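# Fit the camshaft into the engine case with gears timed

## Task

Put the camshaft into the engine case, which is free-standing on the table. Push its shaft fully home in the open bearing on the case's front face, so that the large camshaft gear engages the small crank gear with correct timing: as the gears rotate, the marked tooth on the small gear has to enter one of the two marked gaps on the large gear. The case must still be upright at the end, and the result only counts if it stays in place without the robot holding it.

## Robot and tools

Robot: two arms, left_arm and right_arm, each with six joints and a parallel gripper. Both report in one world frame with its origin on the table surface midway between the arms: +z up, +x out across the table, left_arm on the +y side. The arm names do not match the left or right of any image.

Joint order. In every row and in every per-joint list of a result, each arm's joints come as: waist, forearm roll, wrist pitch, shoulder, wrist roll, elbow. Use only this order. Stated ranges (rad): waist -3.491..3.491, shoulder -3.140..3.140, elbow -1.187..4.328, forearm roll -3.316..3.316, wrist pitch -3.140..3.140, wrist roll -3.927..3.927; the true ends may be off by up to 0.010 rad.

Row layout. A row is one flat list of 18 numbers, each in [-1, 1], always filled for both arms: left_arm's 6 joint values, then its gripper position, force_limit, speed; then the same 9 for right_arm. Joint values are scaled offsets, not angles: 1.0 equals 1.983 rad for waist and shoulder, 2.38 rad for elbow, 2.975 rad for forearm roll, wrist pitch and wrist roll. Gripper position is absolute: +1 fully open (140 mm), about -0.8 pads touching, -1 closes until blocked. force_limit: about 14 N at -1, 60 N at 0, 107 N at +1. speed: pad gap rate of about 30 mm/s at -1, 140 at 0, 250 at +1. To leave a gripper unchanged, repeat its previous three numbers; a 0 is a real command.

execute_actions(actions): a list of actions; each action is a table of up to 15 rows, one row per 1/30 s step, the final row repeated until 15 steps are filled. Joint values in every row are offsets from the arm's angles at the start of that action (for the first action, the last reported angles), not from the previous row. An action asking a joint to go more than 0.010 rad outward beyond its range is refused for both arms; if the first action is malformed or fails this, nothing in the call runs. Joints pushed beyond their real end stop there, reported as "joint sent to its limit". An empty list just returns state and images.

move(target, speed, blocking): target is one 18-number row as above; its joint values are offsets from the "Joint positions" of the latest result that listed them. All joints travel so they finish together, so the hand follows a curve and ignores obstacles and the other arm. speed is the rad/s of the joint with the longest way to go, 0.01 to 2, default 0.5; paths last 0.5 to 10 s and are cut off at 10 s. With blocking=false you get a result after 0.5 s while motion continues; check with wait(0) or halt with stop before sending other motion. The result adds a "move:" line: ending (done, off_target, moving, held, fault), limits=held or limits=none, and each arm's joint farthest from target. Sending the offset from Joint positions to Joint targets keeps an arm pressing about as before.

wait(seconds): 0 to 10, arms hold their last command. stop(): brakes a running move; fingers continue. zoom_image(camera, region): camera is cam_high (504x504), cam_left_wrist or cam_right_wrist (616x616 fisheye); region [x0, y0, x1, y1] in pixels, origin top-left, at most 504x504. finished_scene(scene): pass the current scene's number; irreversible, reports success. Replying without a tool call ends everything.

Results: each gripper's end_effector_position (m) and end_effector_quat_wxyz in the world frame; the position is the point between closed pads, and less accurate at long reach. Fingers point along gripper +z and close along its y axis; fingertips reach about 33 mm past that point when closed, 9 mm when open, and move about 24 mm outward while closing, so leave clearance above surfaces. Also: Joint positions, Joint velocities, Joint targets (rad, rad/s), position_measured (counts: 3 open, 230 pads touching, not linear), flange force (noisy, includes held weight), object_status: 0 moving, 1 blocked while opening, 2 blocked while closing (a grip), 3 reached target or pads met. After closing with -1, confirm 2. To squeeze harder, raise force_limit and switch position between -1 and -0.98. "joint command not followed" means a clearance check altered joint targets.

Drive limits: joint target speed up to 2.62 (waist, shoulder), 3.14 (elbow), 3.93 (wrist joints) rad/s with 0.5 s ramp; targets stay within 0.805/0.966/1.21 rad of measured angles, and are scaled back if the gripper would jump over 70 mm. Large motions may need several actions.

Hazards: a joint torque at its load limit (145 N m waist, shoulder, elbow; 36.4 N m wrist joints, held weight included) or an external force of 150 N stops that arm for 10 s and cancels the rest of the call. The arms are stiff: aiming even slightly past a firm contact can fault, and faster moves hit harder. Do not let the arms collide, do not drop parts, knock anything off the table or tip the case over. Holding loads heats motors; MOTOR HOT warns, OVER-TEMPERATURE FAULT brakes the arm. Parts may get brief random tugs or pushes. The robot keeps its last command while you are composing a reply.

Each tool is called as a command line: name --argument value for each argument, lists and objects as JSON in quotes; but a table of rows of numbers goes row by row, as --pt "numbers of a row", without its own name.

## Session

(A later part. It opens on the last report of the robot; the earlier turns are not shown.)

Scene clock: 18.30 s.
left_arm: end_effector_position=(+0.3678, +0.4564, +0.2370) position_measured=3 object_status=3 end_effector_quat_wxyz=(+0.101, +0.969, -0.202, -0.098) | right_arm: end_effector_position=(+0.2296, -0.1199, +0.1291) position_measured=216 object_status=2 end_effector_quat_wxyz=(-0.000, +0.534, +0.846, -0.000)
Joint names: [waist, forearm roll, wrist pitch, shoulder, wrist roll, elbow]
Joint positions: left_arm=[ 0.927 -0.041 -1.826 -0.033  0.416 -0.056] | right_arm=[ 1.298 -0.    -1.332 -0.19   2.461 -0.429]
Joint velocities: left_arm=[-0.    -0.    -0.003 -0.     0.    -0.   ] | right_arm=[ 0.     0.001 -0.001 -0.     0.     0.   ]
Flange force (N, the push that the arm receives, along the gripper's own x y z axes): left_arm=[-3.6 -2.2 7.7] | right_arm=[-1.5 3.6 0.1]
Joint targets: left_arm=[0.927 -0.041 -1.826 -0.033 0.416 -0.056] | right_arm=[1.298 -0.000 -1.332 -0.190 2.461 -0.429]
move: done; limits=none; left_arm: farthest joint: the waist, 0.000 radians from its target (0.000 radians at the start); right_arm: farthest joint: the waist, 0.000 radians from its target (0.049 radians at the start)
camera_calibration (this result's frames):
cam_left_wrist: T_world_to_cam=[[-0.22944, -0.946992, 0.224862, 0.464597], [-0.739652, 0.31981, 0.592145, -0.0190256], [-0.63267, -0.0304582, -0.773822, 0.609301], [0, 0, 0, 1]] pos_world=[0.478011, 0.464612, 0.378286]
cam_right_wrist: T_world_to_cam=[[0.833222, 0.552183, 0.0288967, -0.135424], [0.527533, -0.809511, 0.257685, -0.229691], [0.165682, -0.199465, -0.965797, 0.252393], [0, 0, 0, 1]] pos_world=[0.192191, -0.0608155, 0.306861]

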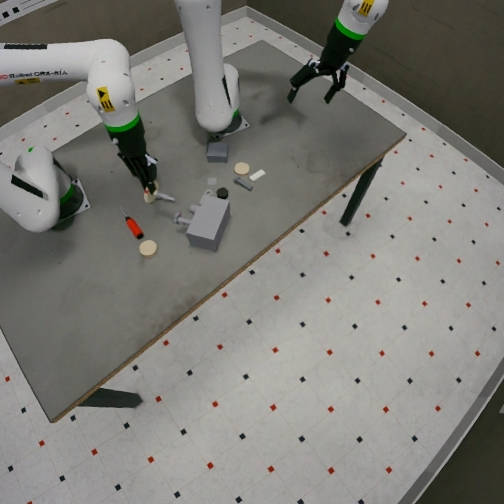

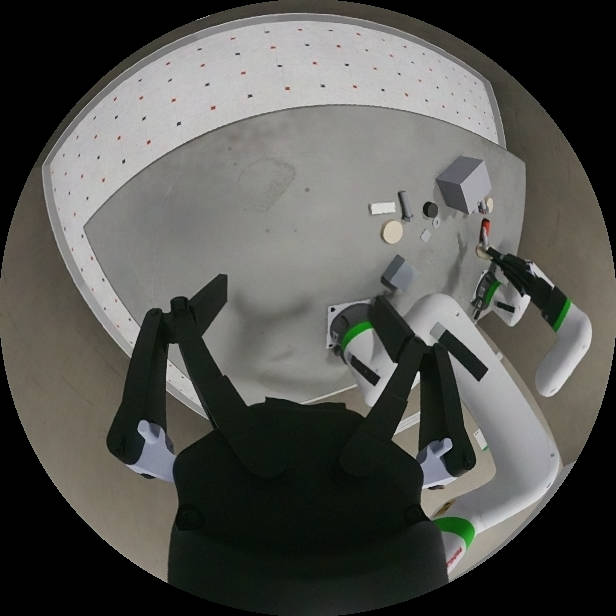

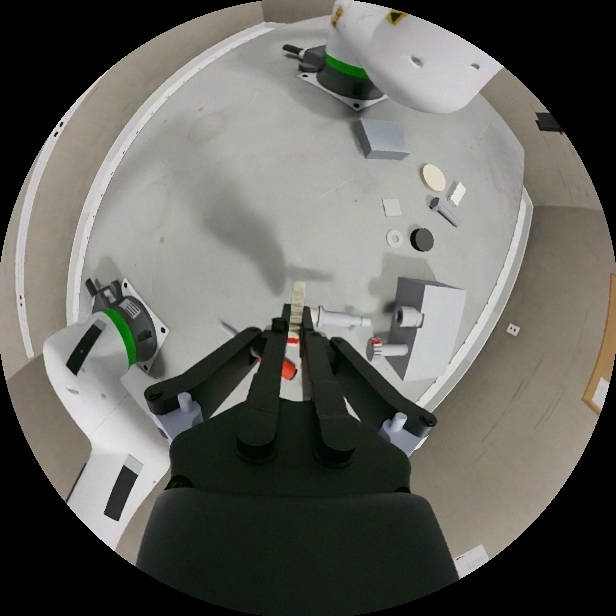

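move --target '[0,0,0,0,0,0,1,0,0,-0.0216,0,0.0201,0.0395,0.0328,0.0079,-1,0,-1]' --speed 0.1

zoom_image --camera "cam_right_wrist" --region '[270, 260, 470, 410]'

zoom_image --camera "cam_high" --region '[140, 175, 220, 235]'

Scene clock: 20.13 s.
left_arm: end_effector_position=(+0.3678, +0.4564, +0.2370) position_measured=3 object_status=3 end_effector_quat_wxyz=(+0.101, +0.969, -0.202, -0.098) | right_arm: end_effector_position=(+0.2518, -0.1094, +0.1093) position_measured=216 object_status=2 end_effector_quat_wxyz=(-0.000, +0.511, +0.860, +0.000)
Joint names: [waist, forearm roll, wrist pitch, shoulder, wrist roll, elbow]
Joint positions: left_arm=[ 0.927 -0.041 -1.826 -0.033  0.416 -0.056] | right_arm=[ 1.255 -0.    -1.272 -0.112  2.558 -0.41 ]
Joint velocities: left_arm=[-0.001  0.001  0.001 -0.     0.     0.   ] | right_arm=[ 0.001 -0.002 -0.002  0.    -0.     0.   ]
Flange force (N, the push that the arm receives, along the gripper's own x y z axes): left_arm=[-7.1 -2.2 8.9] | right_arm=[-1.0 2.0 -0.6]
Joint targets: left_arm=[0.927 -0.041 -1.826 -0.033 0.416 -0.056] | right_arm=[1.255 -0.000 -1.272 -0.112 2.558 -0.410]
move: done; limits=none; left_arm: farthest joint: the waist, 0.000 radians from its target (0.000 radians at the start); right_arm: farthest joint: the waist, 0.000 radians from its target (0.043 radians at the start)
camera_calibration (this result's frames):
cam_left_wrist: T_world_to_cam=[[-0.229441, -0.946992, 0.224862, 0.464597], [-0.739652, 0.31981, 0.592145, -0.0190257], [-0.63267, -0.0304579, -0.773822, 0.609301], [0, 0, 0, 1]] pos_world=[0.478011, 0.464612, 0.378286]
cam_right_wrist: T_world_to_cam=[[0.801773, 0.596916, 0.0291711, -0.146452], [0.570979, -0.779522, 0.257544, -0.235402], [0.176472, -0.189836, -0.965826, 0.229987], [0, 0, 0, 1]] pos_world=[0.211245, -0.052422, 0.287026]

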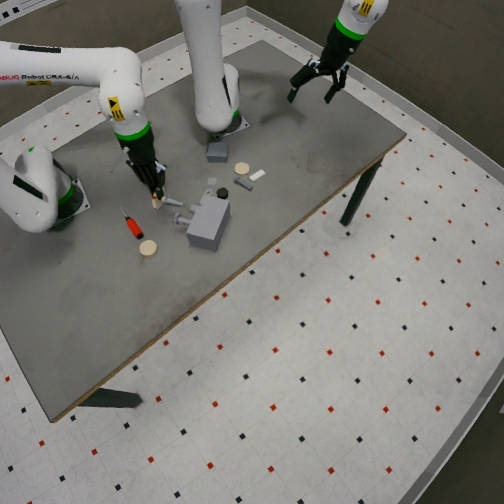

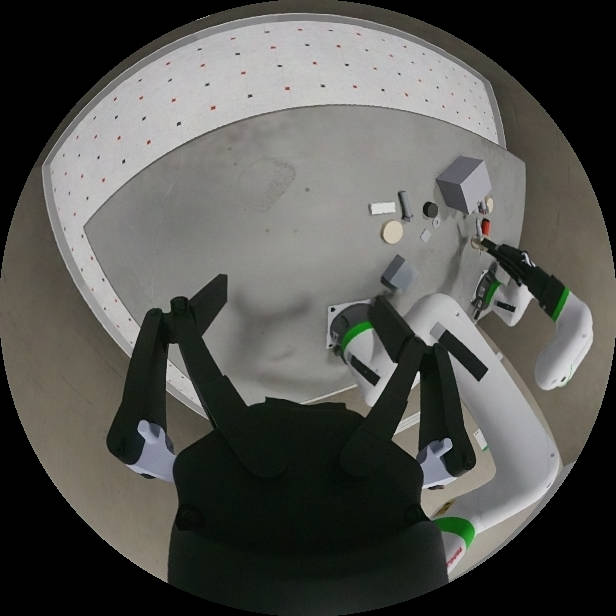

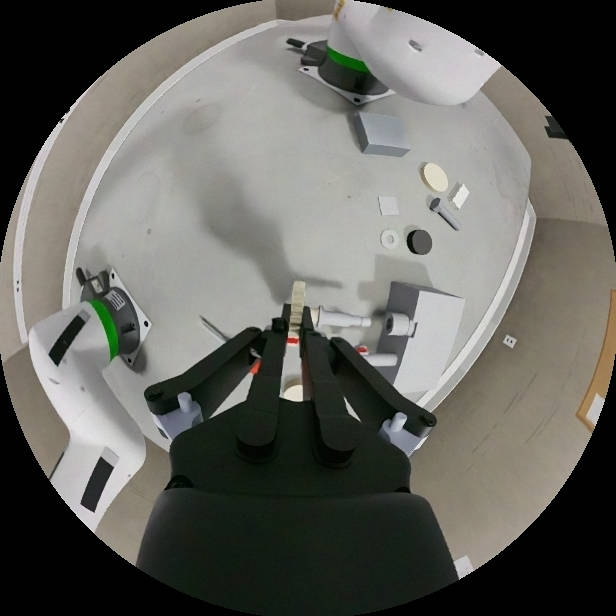

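Region (270, 260, 470, 410) of cam_right_wrist's 616x616 image, scaled by 2.520, with more detail than that image has; it fills the top 378 rows of this view, and the rest is white.

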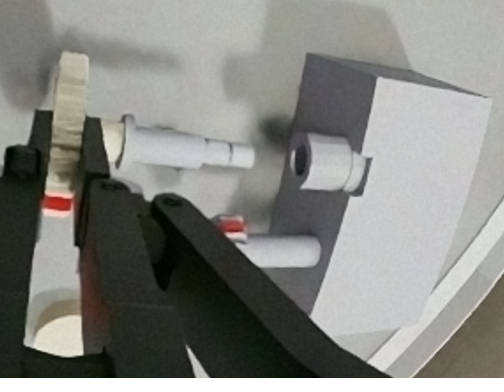

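Region (140, 175, 220, 235) of cam_high's 504x504 image, scaled by 6.300, with more detail than that image has; it fills the top 378 rows of this view, and the rest is white.

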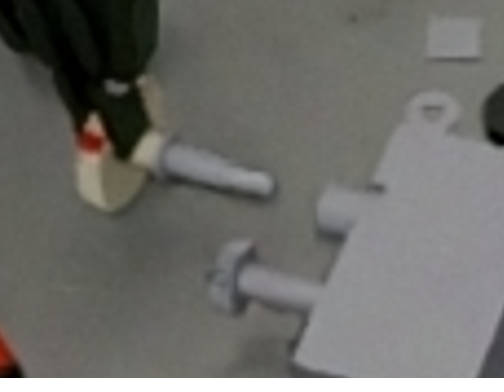

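move --target '[0,0,0,0,0,0,1,0,0,-0.0139,0,0.0055,0.0249,0.0093,0.0138,-1,0,-1]' --speed 0.05

zoom_image --camera "cam_right_wrist" --region '[300, 280, 420, 370]'

zoom_image --camera "cam_high" --region '[150, 185, 210, 230]'

zoom_image --camera "cam_left_wrist" --region '[440, 180, 520, 260]'

Scene clock: 21.63 s.
left_arm: end_effector_position=(+0.3678, +0.4564, +0.2370) position_measured=3 object_status=3 end_effector_quat_wxyz=(+0.101, +0.969, -0.202, -0.098) | right_arm: end_effector_position=(+0.2678, -0.1017, +0.1043) position_measured=216 object_status=2 end_effector_quat_wxyz=(-0.000, +0.511, +0.860, -0.000)
Joint names: [waist, forearm roll, wrist pitch, shoulder, wrist roll, elbow]
Joint positions: left_arm=[ 0.927 -0.041 -1.826 -0.033  0.416 -0.056] | right_arm=[ 1.228 -0.    -1.256 -0.062  2.586 -0.378]
Joint velocities: left_arm=[ 0.001  0.    -0.001 -0.001 -0.    -0.   ] | right_arm=[ 0.    -0.    -0.001  0.    -0.     0.   ]
Flange force (N, the push that the arm receives, along the gripper's own x y z axes): left_arm=[-6.8 -1.0 7.7] | right_arm=[0.0 2.7 -0.1]
Joint targets: left_arm=[0.927 -0.041 -1.826 -0.033 0.416 -0.056] | right_arm=[1.228 -0.000 -1.256 -0.062 2.586 -0.378]
move: done; limits=none; left_arm: farthest joint: the waist, 0.000 radians from its target (0.000 radians at the start); right_arm: farthest joint: the waist, 0.000 radians from its target (0.028 radians at the start)
camera_calibration (this result's frames):
cam_left_wrist: T_world_to_cam=[[-0.22944, -0.946992, 0.224863, 0.464597], [-0.739652, 0.31981, 0.592145, -0.0190256], [-0.63267, -0.0304582, -0.773822, 0.609301], [0, 0, 0, 1]] pos_world=[0.478011, 0.464612, 0.378286]
cam_right_wrist: T_world_to_cam=[[0.801719, 0.596997, 0.029022, -0.163619], [0.571074, -0.779429, 0.257614, -0.237296], [0.176415, -0.18996, -0.965812, 0.223772], [0, 0, 0, 1]] pos_world=[0.227213, -0.0447684, 0.282001]

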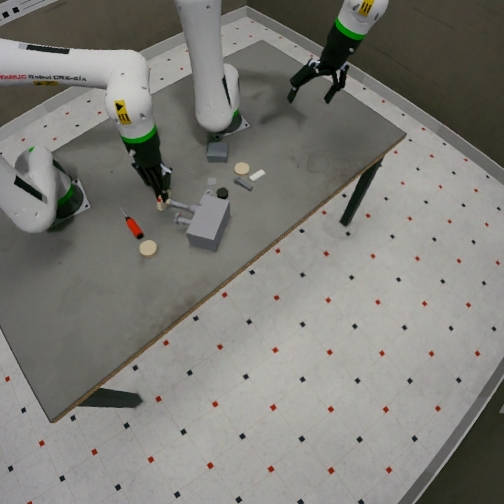

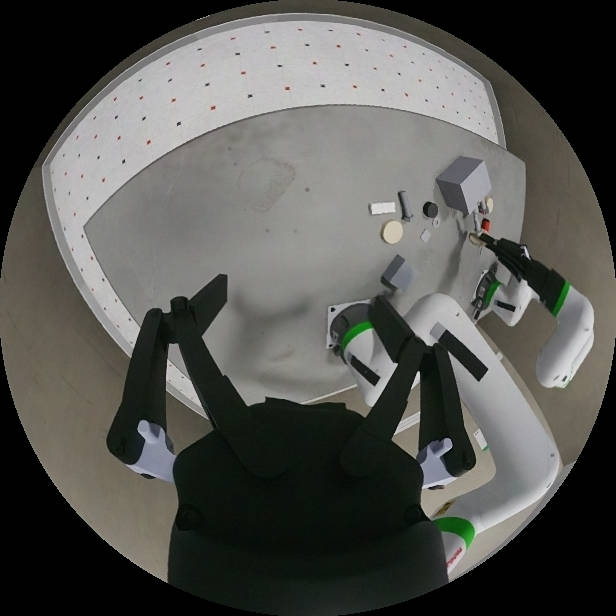

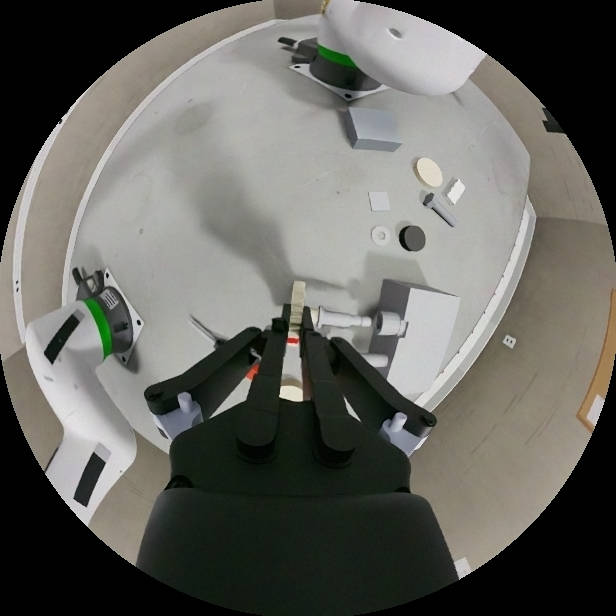

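Region (300, 280, 420, 370) of cam_right_wrist's 616x616 image, scaled by 4.200, with more detail than that image has; it fills the top 378 rows of this view, and the rest is white.

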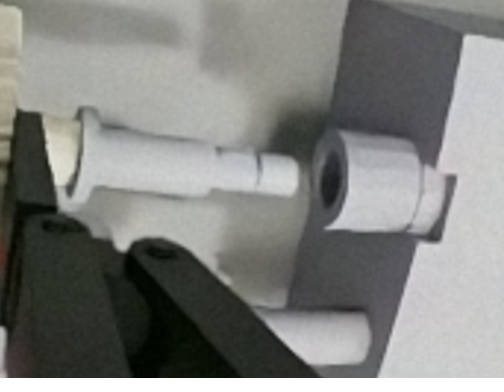

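Region (150, 185, 210, 230) of cam_high's 504x504 image, scaled by 8.400, with more detail than that image has; it fills the top 378 rows of this view, and the rest is white.

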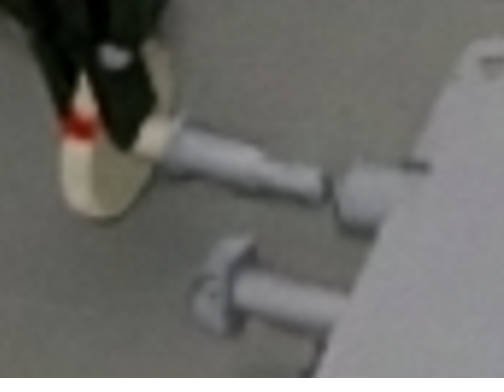

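Region (440, 180, 520, 260) of cam_left_wrist's 616x616 image, scaled by 6.300, with more detail than that image has.

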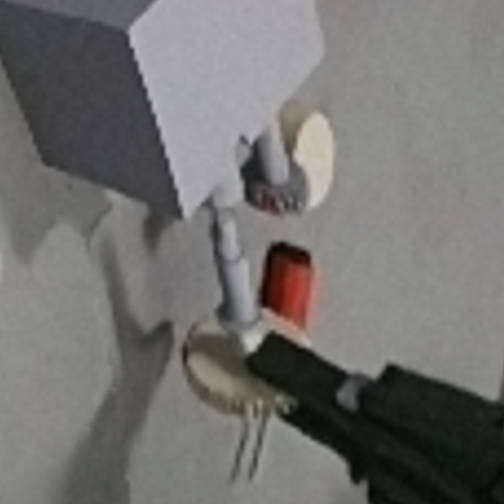

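move --target '[0,0,0,0,0,0,1,0,0,-0.012,0,0.0014,0.0235,0.008,0.0178,-1,0,-1]' --speed 0.025

zoom_image --camera "cam_right_wrist" --region '[300, 280, 420, 370]'

zoom_image --camera "cam_left_wrist" --region '[440, 180, 520, 260]'

Scene clock: 23.93 s.
left_arm: end_effector_position=(+0.3678, +0.4564, +0.2370) position_measured=3 object_status=3 end_effector_quat_wxyz=(+0.101, +0.969, -0.202, -0.098) | right_arm: end_effector_position=(+0.2836, -0.0931, +0.1033) position_measured=216 object_status=2 end_effector_quat_wxyz=(-0.000, +0.511, +0.860, -0.000)
Joint names: [waist, forearm roll, wrist pitch, shoulder, wrist roll, elbow]
Joint positions: left_arm=[ 0.927 -0.041 -1.826 -0.033  0.416 -0.056] | right_arm=[ 1.204 -0.    -1.251 -0.016  2.61  -0.335]
Joint velocities: left_arm=[ 0.001  0.001  0.001  0.     0.    -0.   ] | right_arm=[ 0.001  0.003  0.001  0.    -0.     0.   ]
Flange force (N, the push that the arm receives, along the gripper's own x y z axes): left_arm=[-5.3 -0.3 7.7] | right_arm=[1.5 3.5 0.7]
Joint targets: left_arm=[0.927 -0.041 -1.826 -0.033 0.416 -0.056] | right_arm=[1.204 -0.000 -1.251 -0.016 2.610 -0.335]
move: done; limits=none; left_arm: farthest joint: the waist, 0.000 radians from its target (0.000 radians at the start); right_arm: farthest joint: the waist, 0.000 radians from its target (0.023 radians at the start)
camera_calibration (this result's frames):
cam_left_wrist: T_world_to_cam=[[-0.22944, -0.946992, 0.224863, 0.464597], [-0.739652, 0.31981, 0.592145, -0.0190255], [-0.63267, -0.0304582, -0.773822, 0.609301], [0, 0, 0, 1]] pos_world=[0.478011, 0.464612, 0.378286]
cam_right_wrist: T_world_to_cam=[[0.80172, 0.596998, 0.0289585, -0.181406], [0.571083, -0.779415, 0.257638, -0.239379], [0.17638, -0.190015, -0.965808, 0.221663], [0, 0, 0, 1]] pos_world=[0.243045, -0.0361573, 0.281011]

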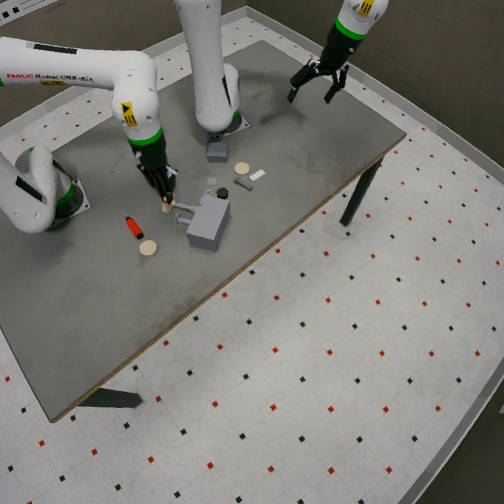

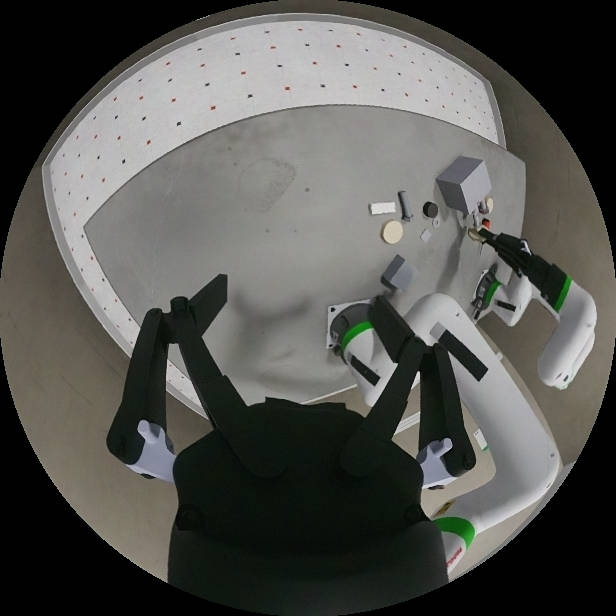

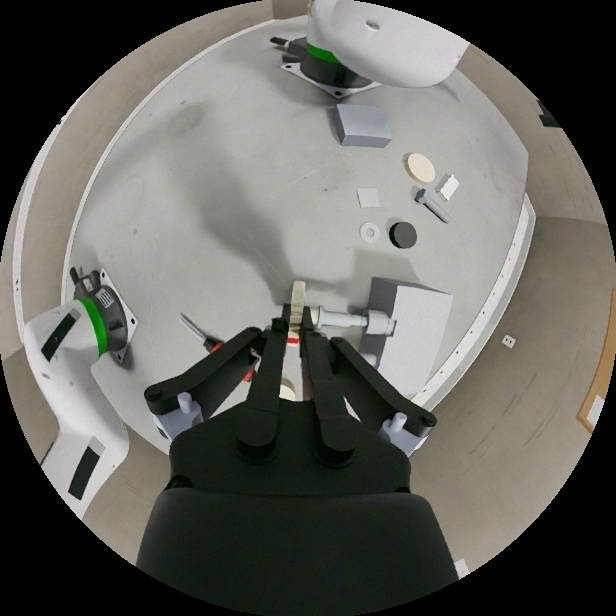

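Region (300, 280, 420, 370) of cam_right_wrist's 616x616 image, scaled by 4.200, with more detail than that image has; it fills the top 378 rows of this view, and the rest is white.

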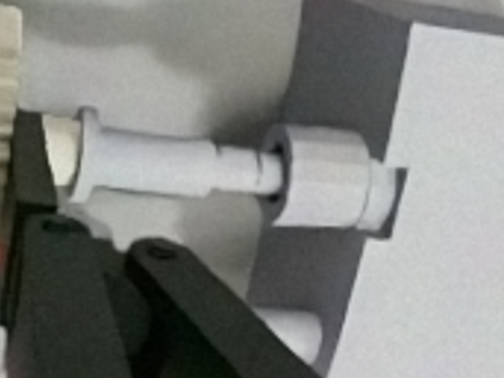

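Region (440, 180, 520, 260) of cam_left_wrist's 616x616 image, scaled by 6.300, with more detail than that image has.

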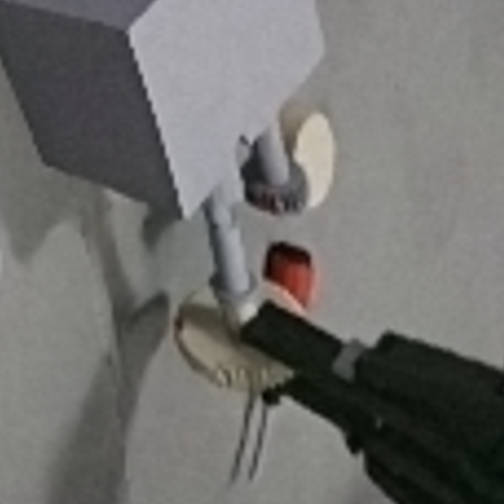

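move --target '[0,0,0,0,0,0,1,0,0,-0.0137,0,-0.0003,0.0303,0.0091,0.0255,-1,0,-1]' --speed 0.025

zoom_image --camera "cam_right_wrist" --region '[300, 280, 420, 370]'

zoom_image --camera "cam_high" --region '[150, 185, 210, 230]'

Scene clock: 26.83 s.
left_arm: end_effector_position=(+0.3678, +0.4564, +0.2370) position_measured=3 object_status=3 end_effector_quat_wxyz=(+0.101, +0.969, -0.202, -0.098) | right_arm: end_effector_position=(+0.3043, -0.0811, +0.1032) position_measured=216 object_status=2 end_effector_quat_wxyz=(-0.000, +0.511, +0.860, -0.000)
Joint names: [waist, forearm roll, wrist pitch, shoulder, wrist roll, elbow]
Joint positions: left_arm=[ 0.927 -0.041 -1.826 -0.033  0.416 -0.056] | right_arm=[ 1.177 -0.    -1.252  0.044  2.637 -0.275]
Joint velocities: left_arm=[ 0.001 -0.    -0.    -0.001  0.    -0.001] | right_arm=[-0.     0.002 -0.     0.    -0.001 -0.   ]
Flange force (N, the push that the arm receives, along the gripper's own x y z axes): left_arm=[-4.2 0.4 7.8] | right_arm=[1.5 -6.8 -11.3]
Joint targets: left_arm=[0.927 -0.041 -1.826 -0.033 0.416 -0.056] | right_arm=[1.177 -0.000 -1.252 0.044 2.637 -0.275]
move: done; limits=none; left_arm: farthest joint: the waist, 0.000 radians from its target (0.000 radians at the start); right_arm: farthest joint: the waist, 0.000 radians from its target (0.027 radians at the start)
camera_calibration (this result's frames):
cam_left_wrist: T_world_to_cam=[[-0.22944, -0.946992, 0.224862, 0.464597], [-0.739652, 0.31981, 0.592145, -0.0190256], [-0.63267, -0.030458, -0.773822, 0.609301], [0, 0, 0, 1]] pos_world=[0.478011, 0.464612, 0.378286]
cam_right_wrist: T_world_to_cam=[[0.801782, 0.596925, 0.0287424, -0.205151], [0.571037, -0.77942, 0.257721, -0.241767], [0.176242, -0.190223, -0.965792, 0.220226], [0, 0, 0, 1]] pos_world=[0.263731, -0.0240858, 0.280897]

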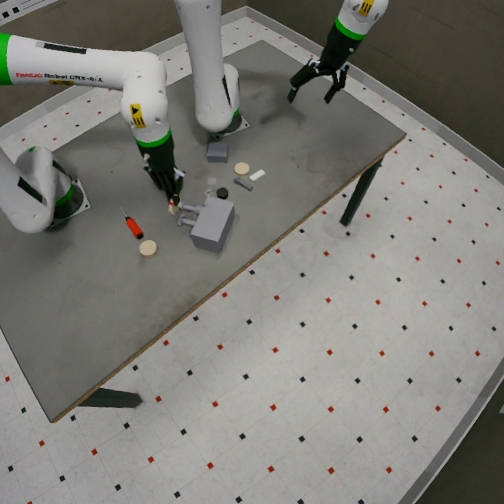

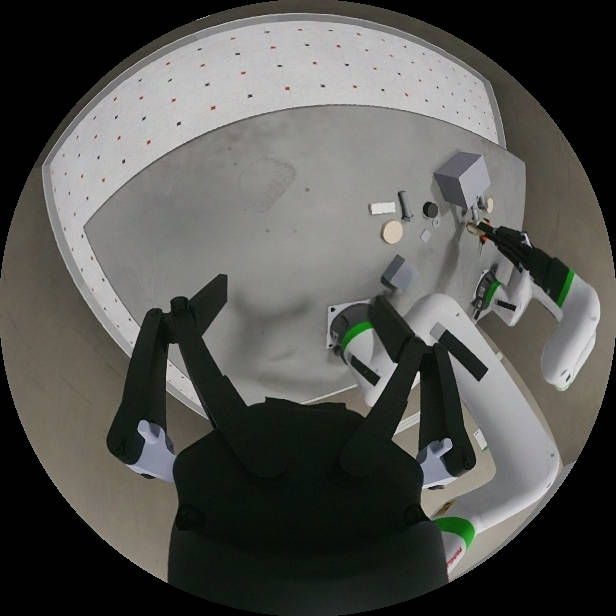

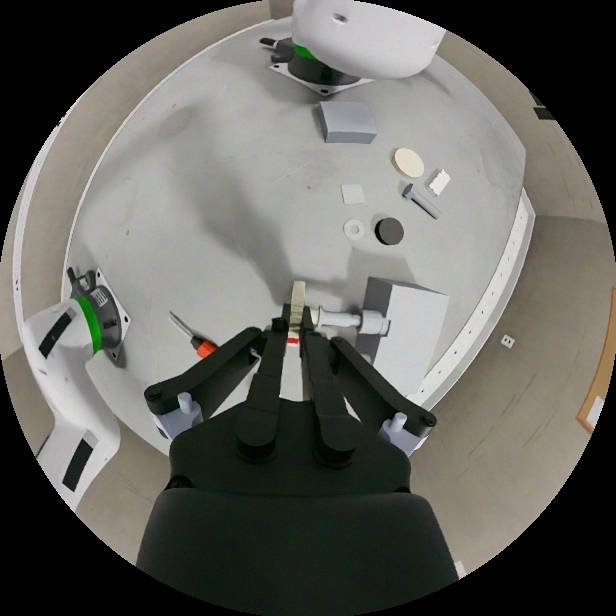

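Region (300, 280, 420, 370) of cam_right_wrist's 616x616 image, scaled by 4.200, with more detail than that image has; it fills the top 378 rows of this view, and the rest is white.

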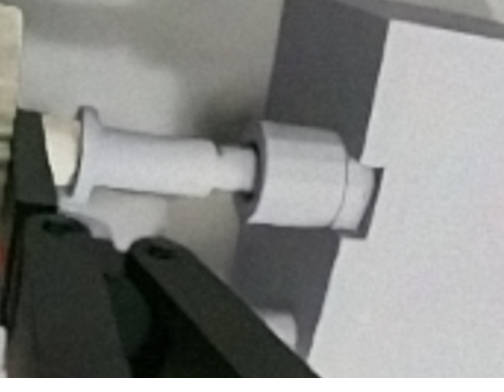

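Region (150, 185, 210, 230) of cam_high's 504x504 image, scaled by 8.400, with more detail than that image has; it fills the top 378 rows of this view, and the rest is white.

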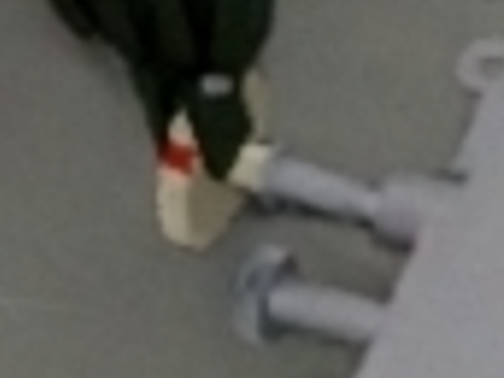

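move --target '[0,0,0,0,0,0,1,0,0,0,0,-0.0012,-0.0006,0,0.001,-1,0,-1]' --speed 0.01

move --target '[0,0,0,0,0,0,1,0,0,-0.0045,0,-0.0003,0.0102,0.003,0.0089,-1,0,-1]' --speed 0.015

zoom_image --camera "cam_right_wrist" --region '[300, 280, 420, 370]'

Scene clock: 27.73 s.
left_arm: end_effector_position=(+0.3678, +0.4564, +0.2370) position_measured=3 object_status=3 end_effector_quat_wxyz=(+0.101, +0.969, -0.202, -0.098) | right_arm: end_effector_position=(+0.3043, -0.0811, +0.1046) position_measured=216 object_status=2 end_effector_quat_wxyz=(-0.000, +0.511, +0.860, -0.000)
Joint names: [waist, forearm roll, wrist pitch, shoulder, wrist roll, elbow]
Joint positions: left_arm=[ 0.927 -0.041 -1.826 -0.033  0.416 -0.056] | right_arm=[ 1.177 -0.    -1.256  0.043  2.637 -0.272]
Joint velocities: left_arm=[-0.003 -0.     0.     0.001 -0.    -0.001] | right_arm=[-0.001 -0.001  0.001  0.    -0.001  0.   ]
Flange force (N, the push that the arm receives, along the gripper's own x y z axes): left_arm=[-5.8 0.5 8.0] | right_arm=[-1.7 -0.2 0.1]
Joint targets: left_arm=[0.927 -0.041 -1.826 -0.033 0.416 -0.056] | right_arm=[1.177 -0.000 -1.256 0.043 2.637 -0.272]
move: done; limits=none; left_arm: farthest joint: the waist, 0.000 radians from its target (0.000 radians at the start); right_arm: farthest joint: the waist, 0.000 radians from its target (0.000 radians at the start)
camera_calibration (this result's frames):
cam_left_wrist: T_world_to_cam=[[-0.22944, -0.946992, 0.224863, 0.464597], [-0.739652, 0.31981, 0.592145, -0.0190257], [-0.63267, -0.0304582, -0.773822, 0.609301], [0, 0, 0, 1]] pos_world=[0.478011, 0.464612, 0.378286]
cam_right_wrist: T_world_to_cam=[[0.801802, 0.596898, 0.0287411, -0.205195], [0.571012, -0.779439, 0.257721, -0.24216], [0.176235, -0.19023, -0.965792, 0.221651], [0, 0, 0, 1]] pos_world=[0.263739, -0.024104, 0.282376]

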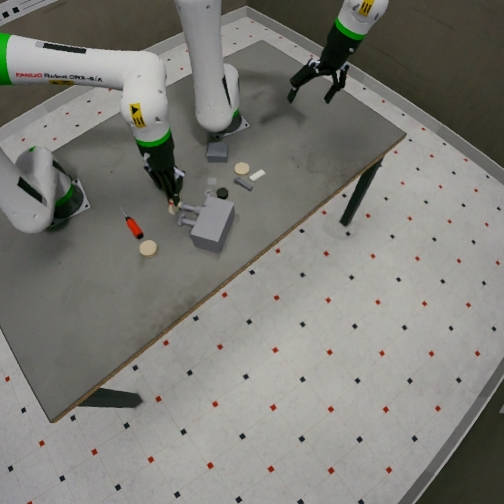

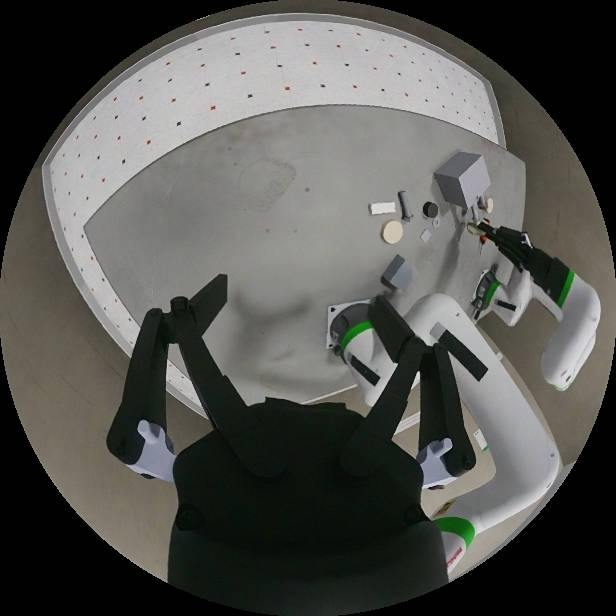

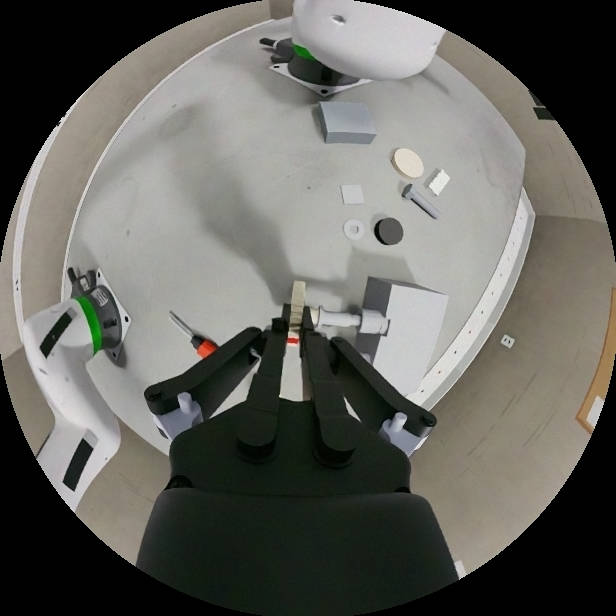

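Scene clock: 29.37 s.
left_arm: end_effector_position=(+0.3678, +0.4564, +0.2370) position_measured=3 object_status=3 end_effector_quat_wxyz=(+0.101, +0.969, -0.202, -0.098) | right_arm: end_effector_position=(+0.3114, -0.0771, +0.1046) position_measured=216 object_status=2 end_effector_quat_wxyz=(-0.000, +0.511, +0.860, -0.000)
Joint names: [waist, forearm roll, wrist pitch, shoulder, wrist roll, elbow]
Joint positions: left_arm=[ 0.927 -0.041 -1.826 -0.033  0.416 -0.056] | right_arm=[ 1.168 -0.    -1.257  0.063  2.646 -0.251]
Joint velocities: left_arm=[-0.     0.    -0.001 -0.001  0.     0.001] | right_arm=[ 0.001  0.001 -0.     0.    -0.     0.   ]
Flange force (N, the push that the arm receives, along the gripper's own x y z axes): left_arm=[-4.6 -3.7 5.9] | right_arm=[0.2 3.2 -0.5]
Joint targets: left_arm=[0.927 -0.041 -1.826 -0.033 0.416 -0.056] | right_arm=[1.168 -0.000 -1.257 0.063 2.646 -0.251]
move: done; limits=none; left_arm: farthest joint: the waist, 0.000 radians from its target (0.000 radians at the start); right_arm: farthest joint: the waist, 0.000 radians from its target (0.009 radians at the start)
camera_calibration (this result's frames):
cam_left_wrist: T_world_to_cam=[[-0.22944, -0.946992, 0.224863, 0.464597], [-0.739652, 0.31981, 0.592145, -0.0190256], [-0.63267, -0.0304582, -0.773822, 0.609301], [0, 0, 0, 1]] pos_world=[0.478011, 0.464612, 0.378286]
cam_right_wrist: T_world_to_cam=[[0.8018, 0.596898, 0.0287982, -0.213352], [0.571005, -0.779452, 0.257697, -0.243087], [0.176265, -0.190177, -0.965797, 0.221101], [0, 0, 0, 1]] pos_world=[0.270897, -0.0200768, 0.282325]

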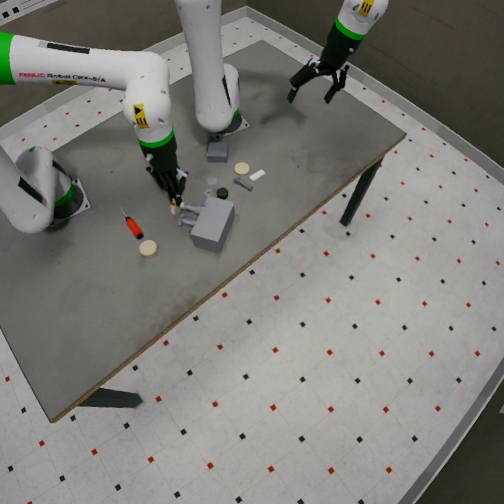

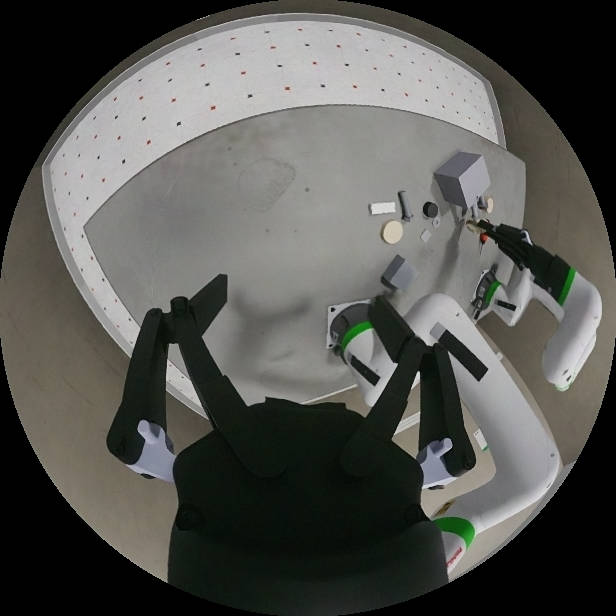

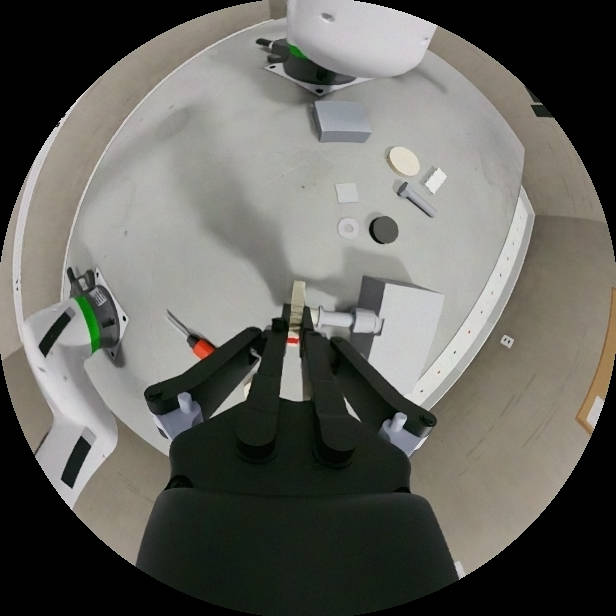

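Region (300, 280, 420, 370) of cam_right_wrist's 616x616 image, scaled by 4.200, with more detail than that image has; it fills the top 378 rows of this view, and the rest is white.

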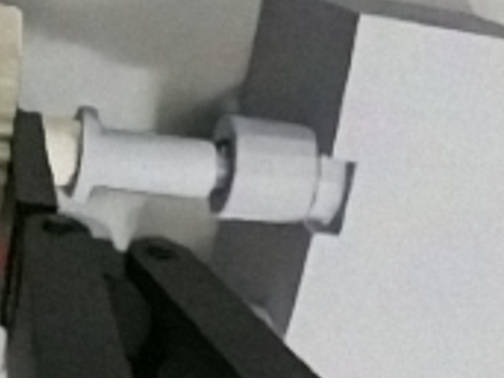

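Progress; raise another mm, then advance.

move --target '[0,0,0,0,0,0,1,0,0,0,0,-0.0008,-0.0004,0,0.0007,-1,0,-1]' --speed 0.01

move --target '[0,0,0,0,0,0,1,0,0,-0.0044,0,-0.0005,0.0102,0.0029,0.0091,-1,0,-1]' --speed 0.015

zoom_image --camera "cam_right_wrist" --region '[300, 280, 420, 370]'

Scene clock: 30.20 s.
left_arm: end_effector_position=(+0.3678, +0.4564, +0.2370) position_measured=3 object_status=3 end_effector_quat_wxyz=(+0.101, +0.969, -0.202, -0.098) | right_arm: end_effector_position=(+0.3115, -0.0771, +0.1056) position_measured=216 object_status=2 end_effector_quat_wxyz=(-0.000, +0.511, +0.860, -0.000)
Joint names: [waist, forearm roll, wrist pitch, shoulder, wrist roll, elbow]
Joint positions: left_arm=[ 0.927 -0.041 -1.826 -0.033  0.416 -0.056] | right_arm=[ 1.168 -0.    -1.259  0.063  2.646 -0.249]
Joint velocities: left_arm=[ 0.    -0.001  0.     0.     0.    -0.001] | right_arm=[ 0.     0.001  0.001 -0.     0.    -0.   ]
Flange force (N, the push that the arm receives, along the gripper's own x y z axes): left_arm=[-3.0 -5.2 4.4] | right_arm=[0.2 1.7 0.2]
Joint targets: left_arm=[0.927 -0.041 -1.826 -0.033 0.416 -0.056] | right_arm=[1.168 -0.000 -1.259 0.063 2.646 -0.249]
move: done; limits=none; left_arm: farthest joint: the waist, 0.000 radians from its target (0.000 radians at the start); right_arm: farthest joint: the waist, 0.000 radians from its target (0.000 radians at the start)
camera_calibration (this result's frames):
cam_left_wrist: T_world_to_cam=[[-0.22944, -0.946992, 0.224863, 0.464597], [-0.739652, 0.31981, 0.592145, -0.0190257], [-0.63267, -0.0304581, -0.773822, 0.609301], [0, 0, 0, 1]] pos_world=[0.478011, 0.464612, 0.378286]
cam_right_wrist: T_world_to_cam=[[0.801799, 0.596896, 0.0288679, -0.213415], [0.570995, -0.779468, 0.257671, -0.243336], [0.176304, -0.190117, -0.965801, 0.222084], [0, 0, 0, 1]] pos_world=[0.270906, -0.0200646, 0.28335]

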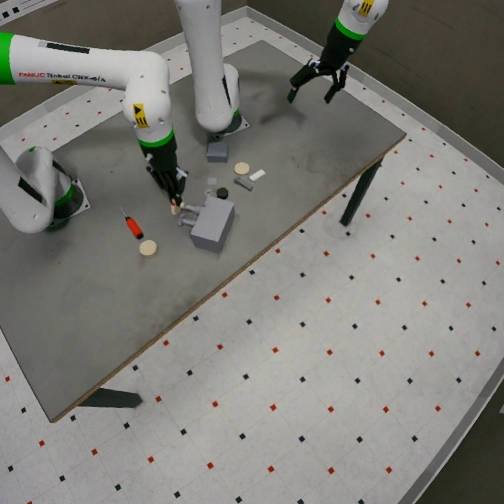

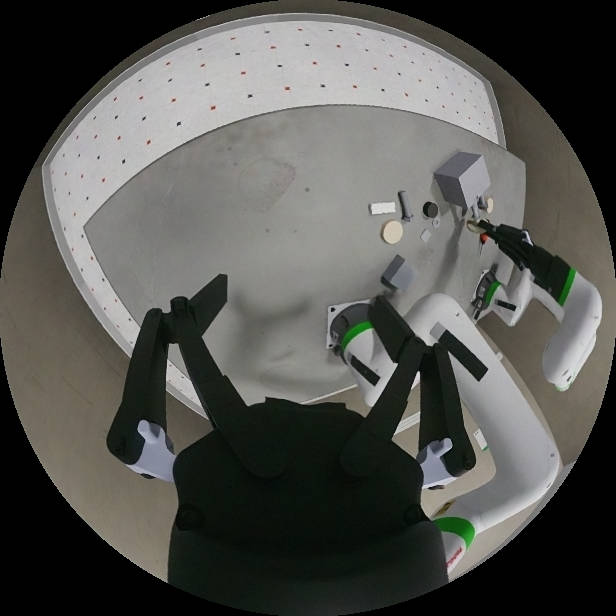

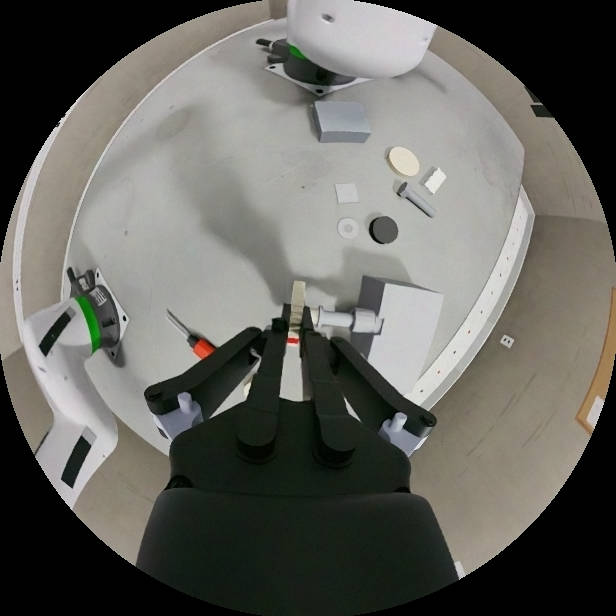

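Scene clock: 31.87 s.
left_arm: end_effector_position=(+0.3678, +0.4564, +0.2370) position_measured=3 object_status=3 end_effector_quat_wxyz=(+0.101, +0.969, -0.202, -0.098) | right_arm: end_effector_position=(+0.3187, -0.0730, +0.1056) position_measured=216 object_status=2 end_effector_quat_wxyz=(-0.000, +0.511, +0.860, -0.000)
Joint names: [waist, forearm roll, wrist pitch, shoulder, wrist roll, elbow]
Joint positions: left_arm=[ 0.927 -0.041 -1.826 -0.033  0.416 -0.056] | right_arm=[ 1.159 -0.    -1.261  0.083  2.655 -0.228]
Joint velocities: left_arm=[ 0.003  0.     0.    -0.    -0.     0.002] | right_arm=[ 0.     0.001 -0.002  0.    -0.001  0.   ]
Flange force (N, the push that the arm receives, along the gripper's own x y z axes): left_arm=[-0.1 -2.7 4.1] | right_arm=[1.9 -3.7 1.1]
Joint targets: left_arm=[0.927 -0.041 -1.826 -0.033 0.416 -0.056] | right_arm=[1.159 -0.000 -1.261 0.083 2.655 -0.228]
move: done; limits=none; left_arm: farthest joint: the waist, 0.000 radians from its target (0.000 radians at the start); right_arm: farthest joint: the waist, 0.000 radians from its target (0.008 radians at the start)
camera_calibration (this result's frames):
cam_left_wrist: T_world_to_cam=[[-0.22944, -0.946992, 0.224863, 0.464597], [-0.739652, 0.31981, 0.592145, -0.0190256], [-0.63267, -0.0304581, -0.773822, 0.609301], [0, 0, 0, 1]] pos_world=[0.478011, 0.464612, 0.378286]
cam_right_wrist: T_world_to_cam=[[0.801857, 0.59682, 0.0288171, -0.221606], [0.570928, -0.779512, 0.257686, -0.244305], [0.176256, -0.190175, -0.965799, 0.22157], [0, 0, 0, 1]] pos_world=[0.278124, -0.016043, 0.283332]

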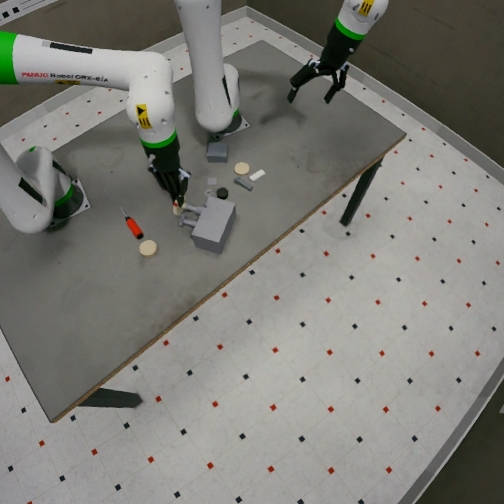

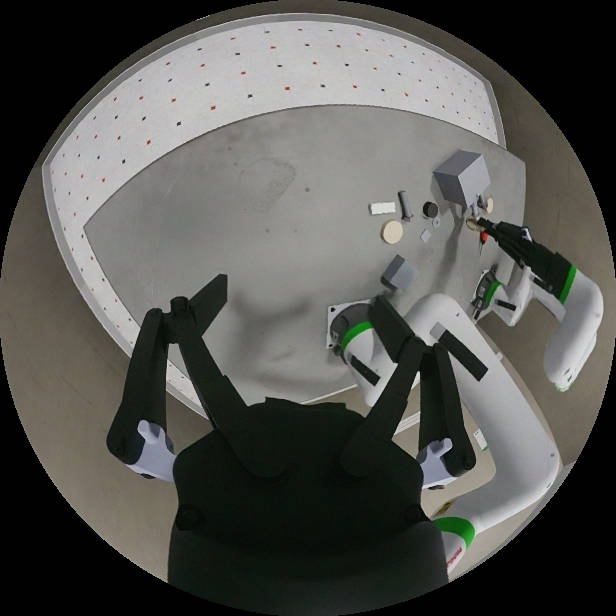

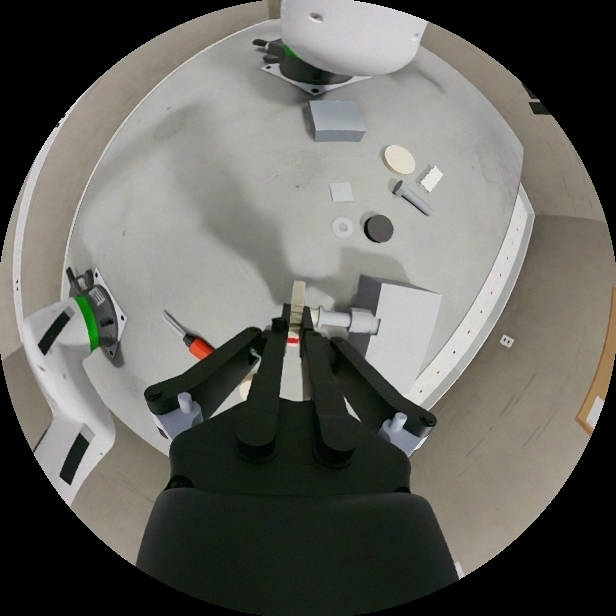

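Region (300, 280, 420, 370) of cam_right_wrist's 616x616 image, scaled by 4.200, with more detail than that image has; it fills the top 378 rows of this view, and the rest is white.

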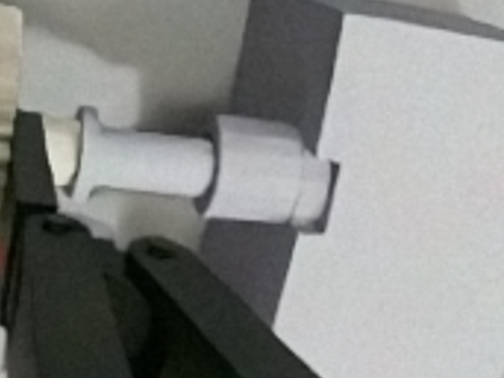

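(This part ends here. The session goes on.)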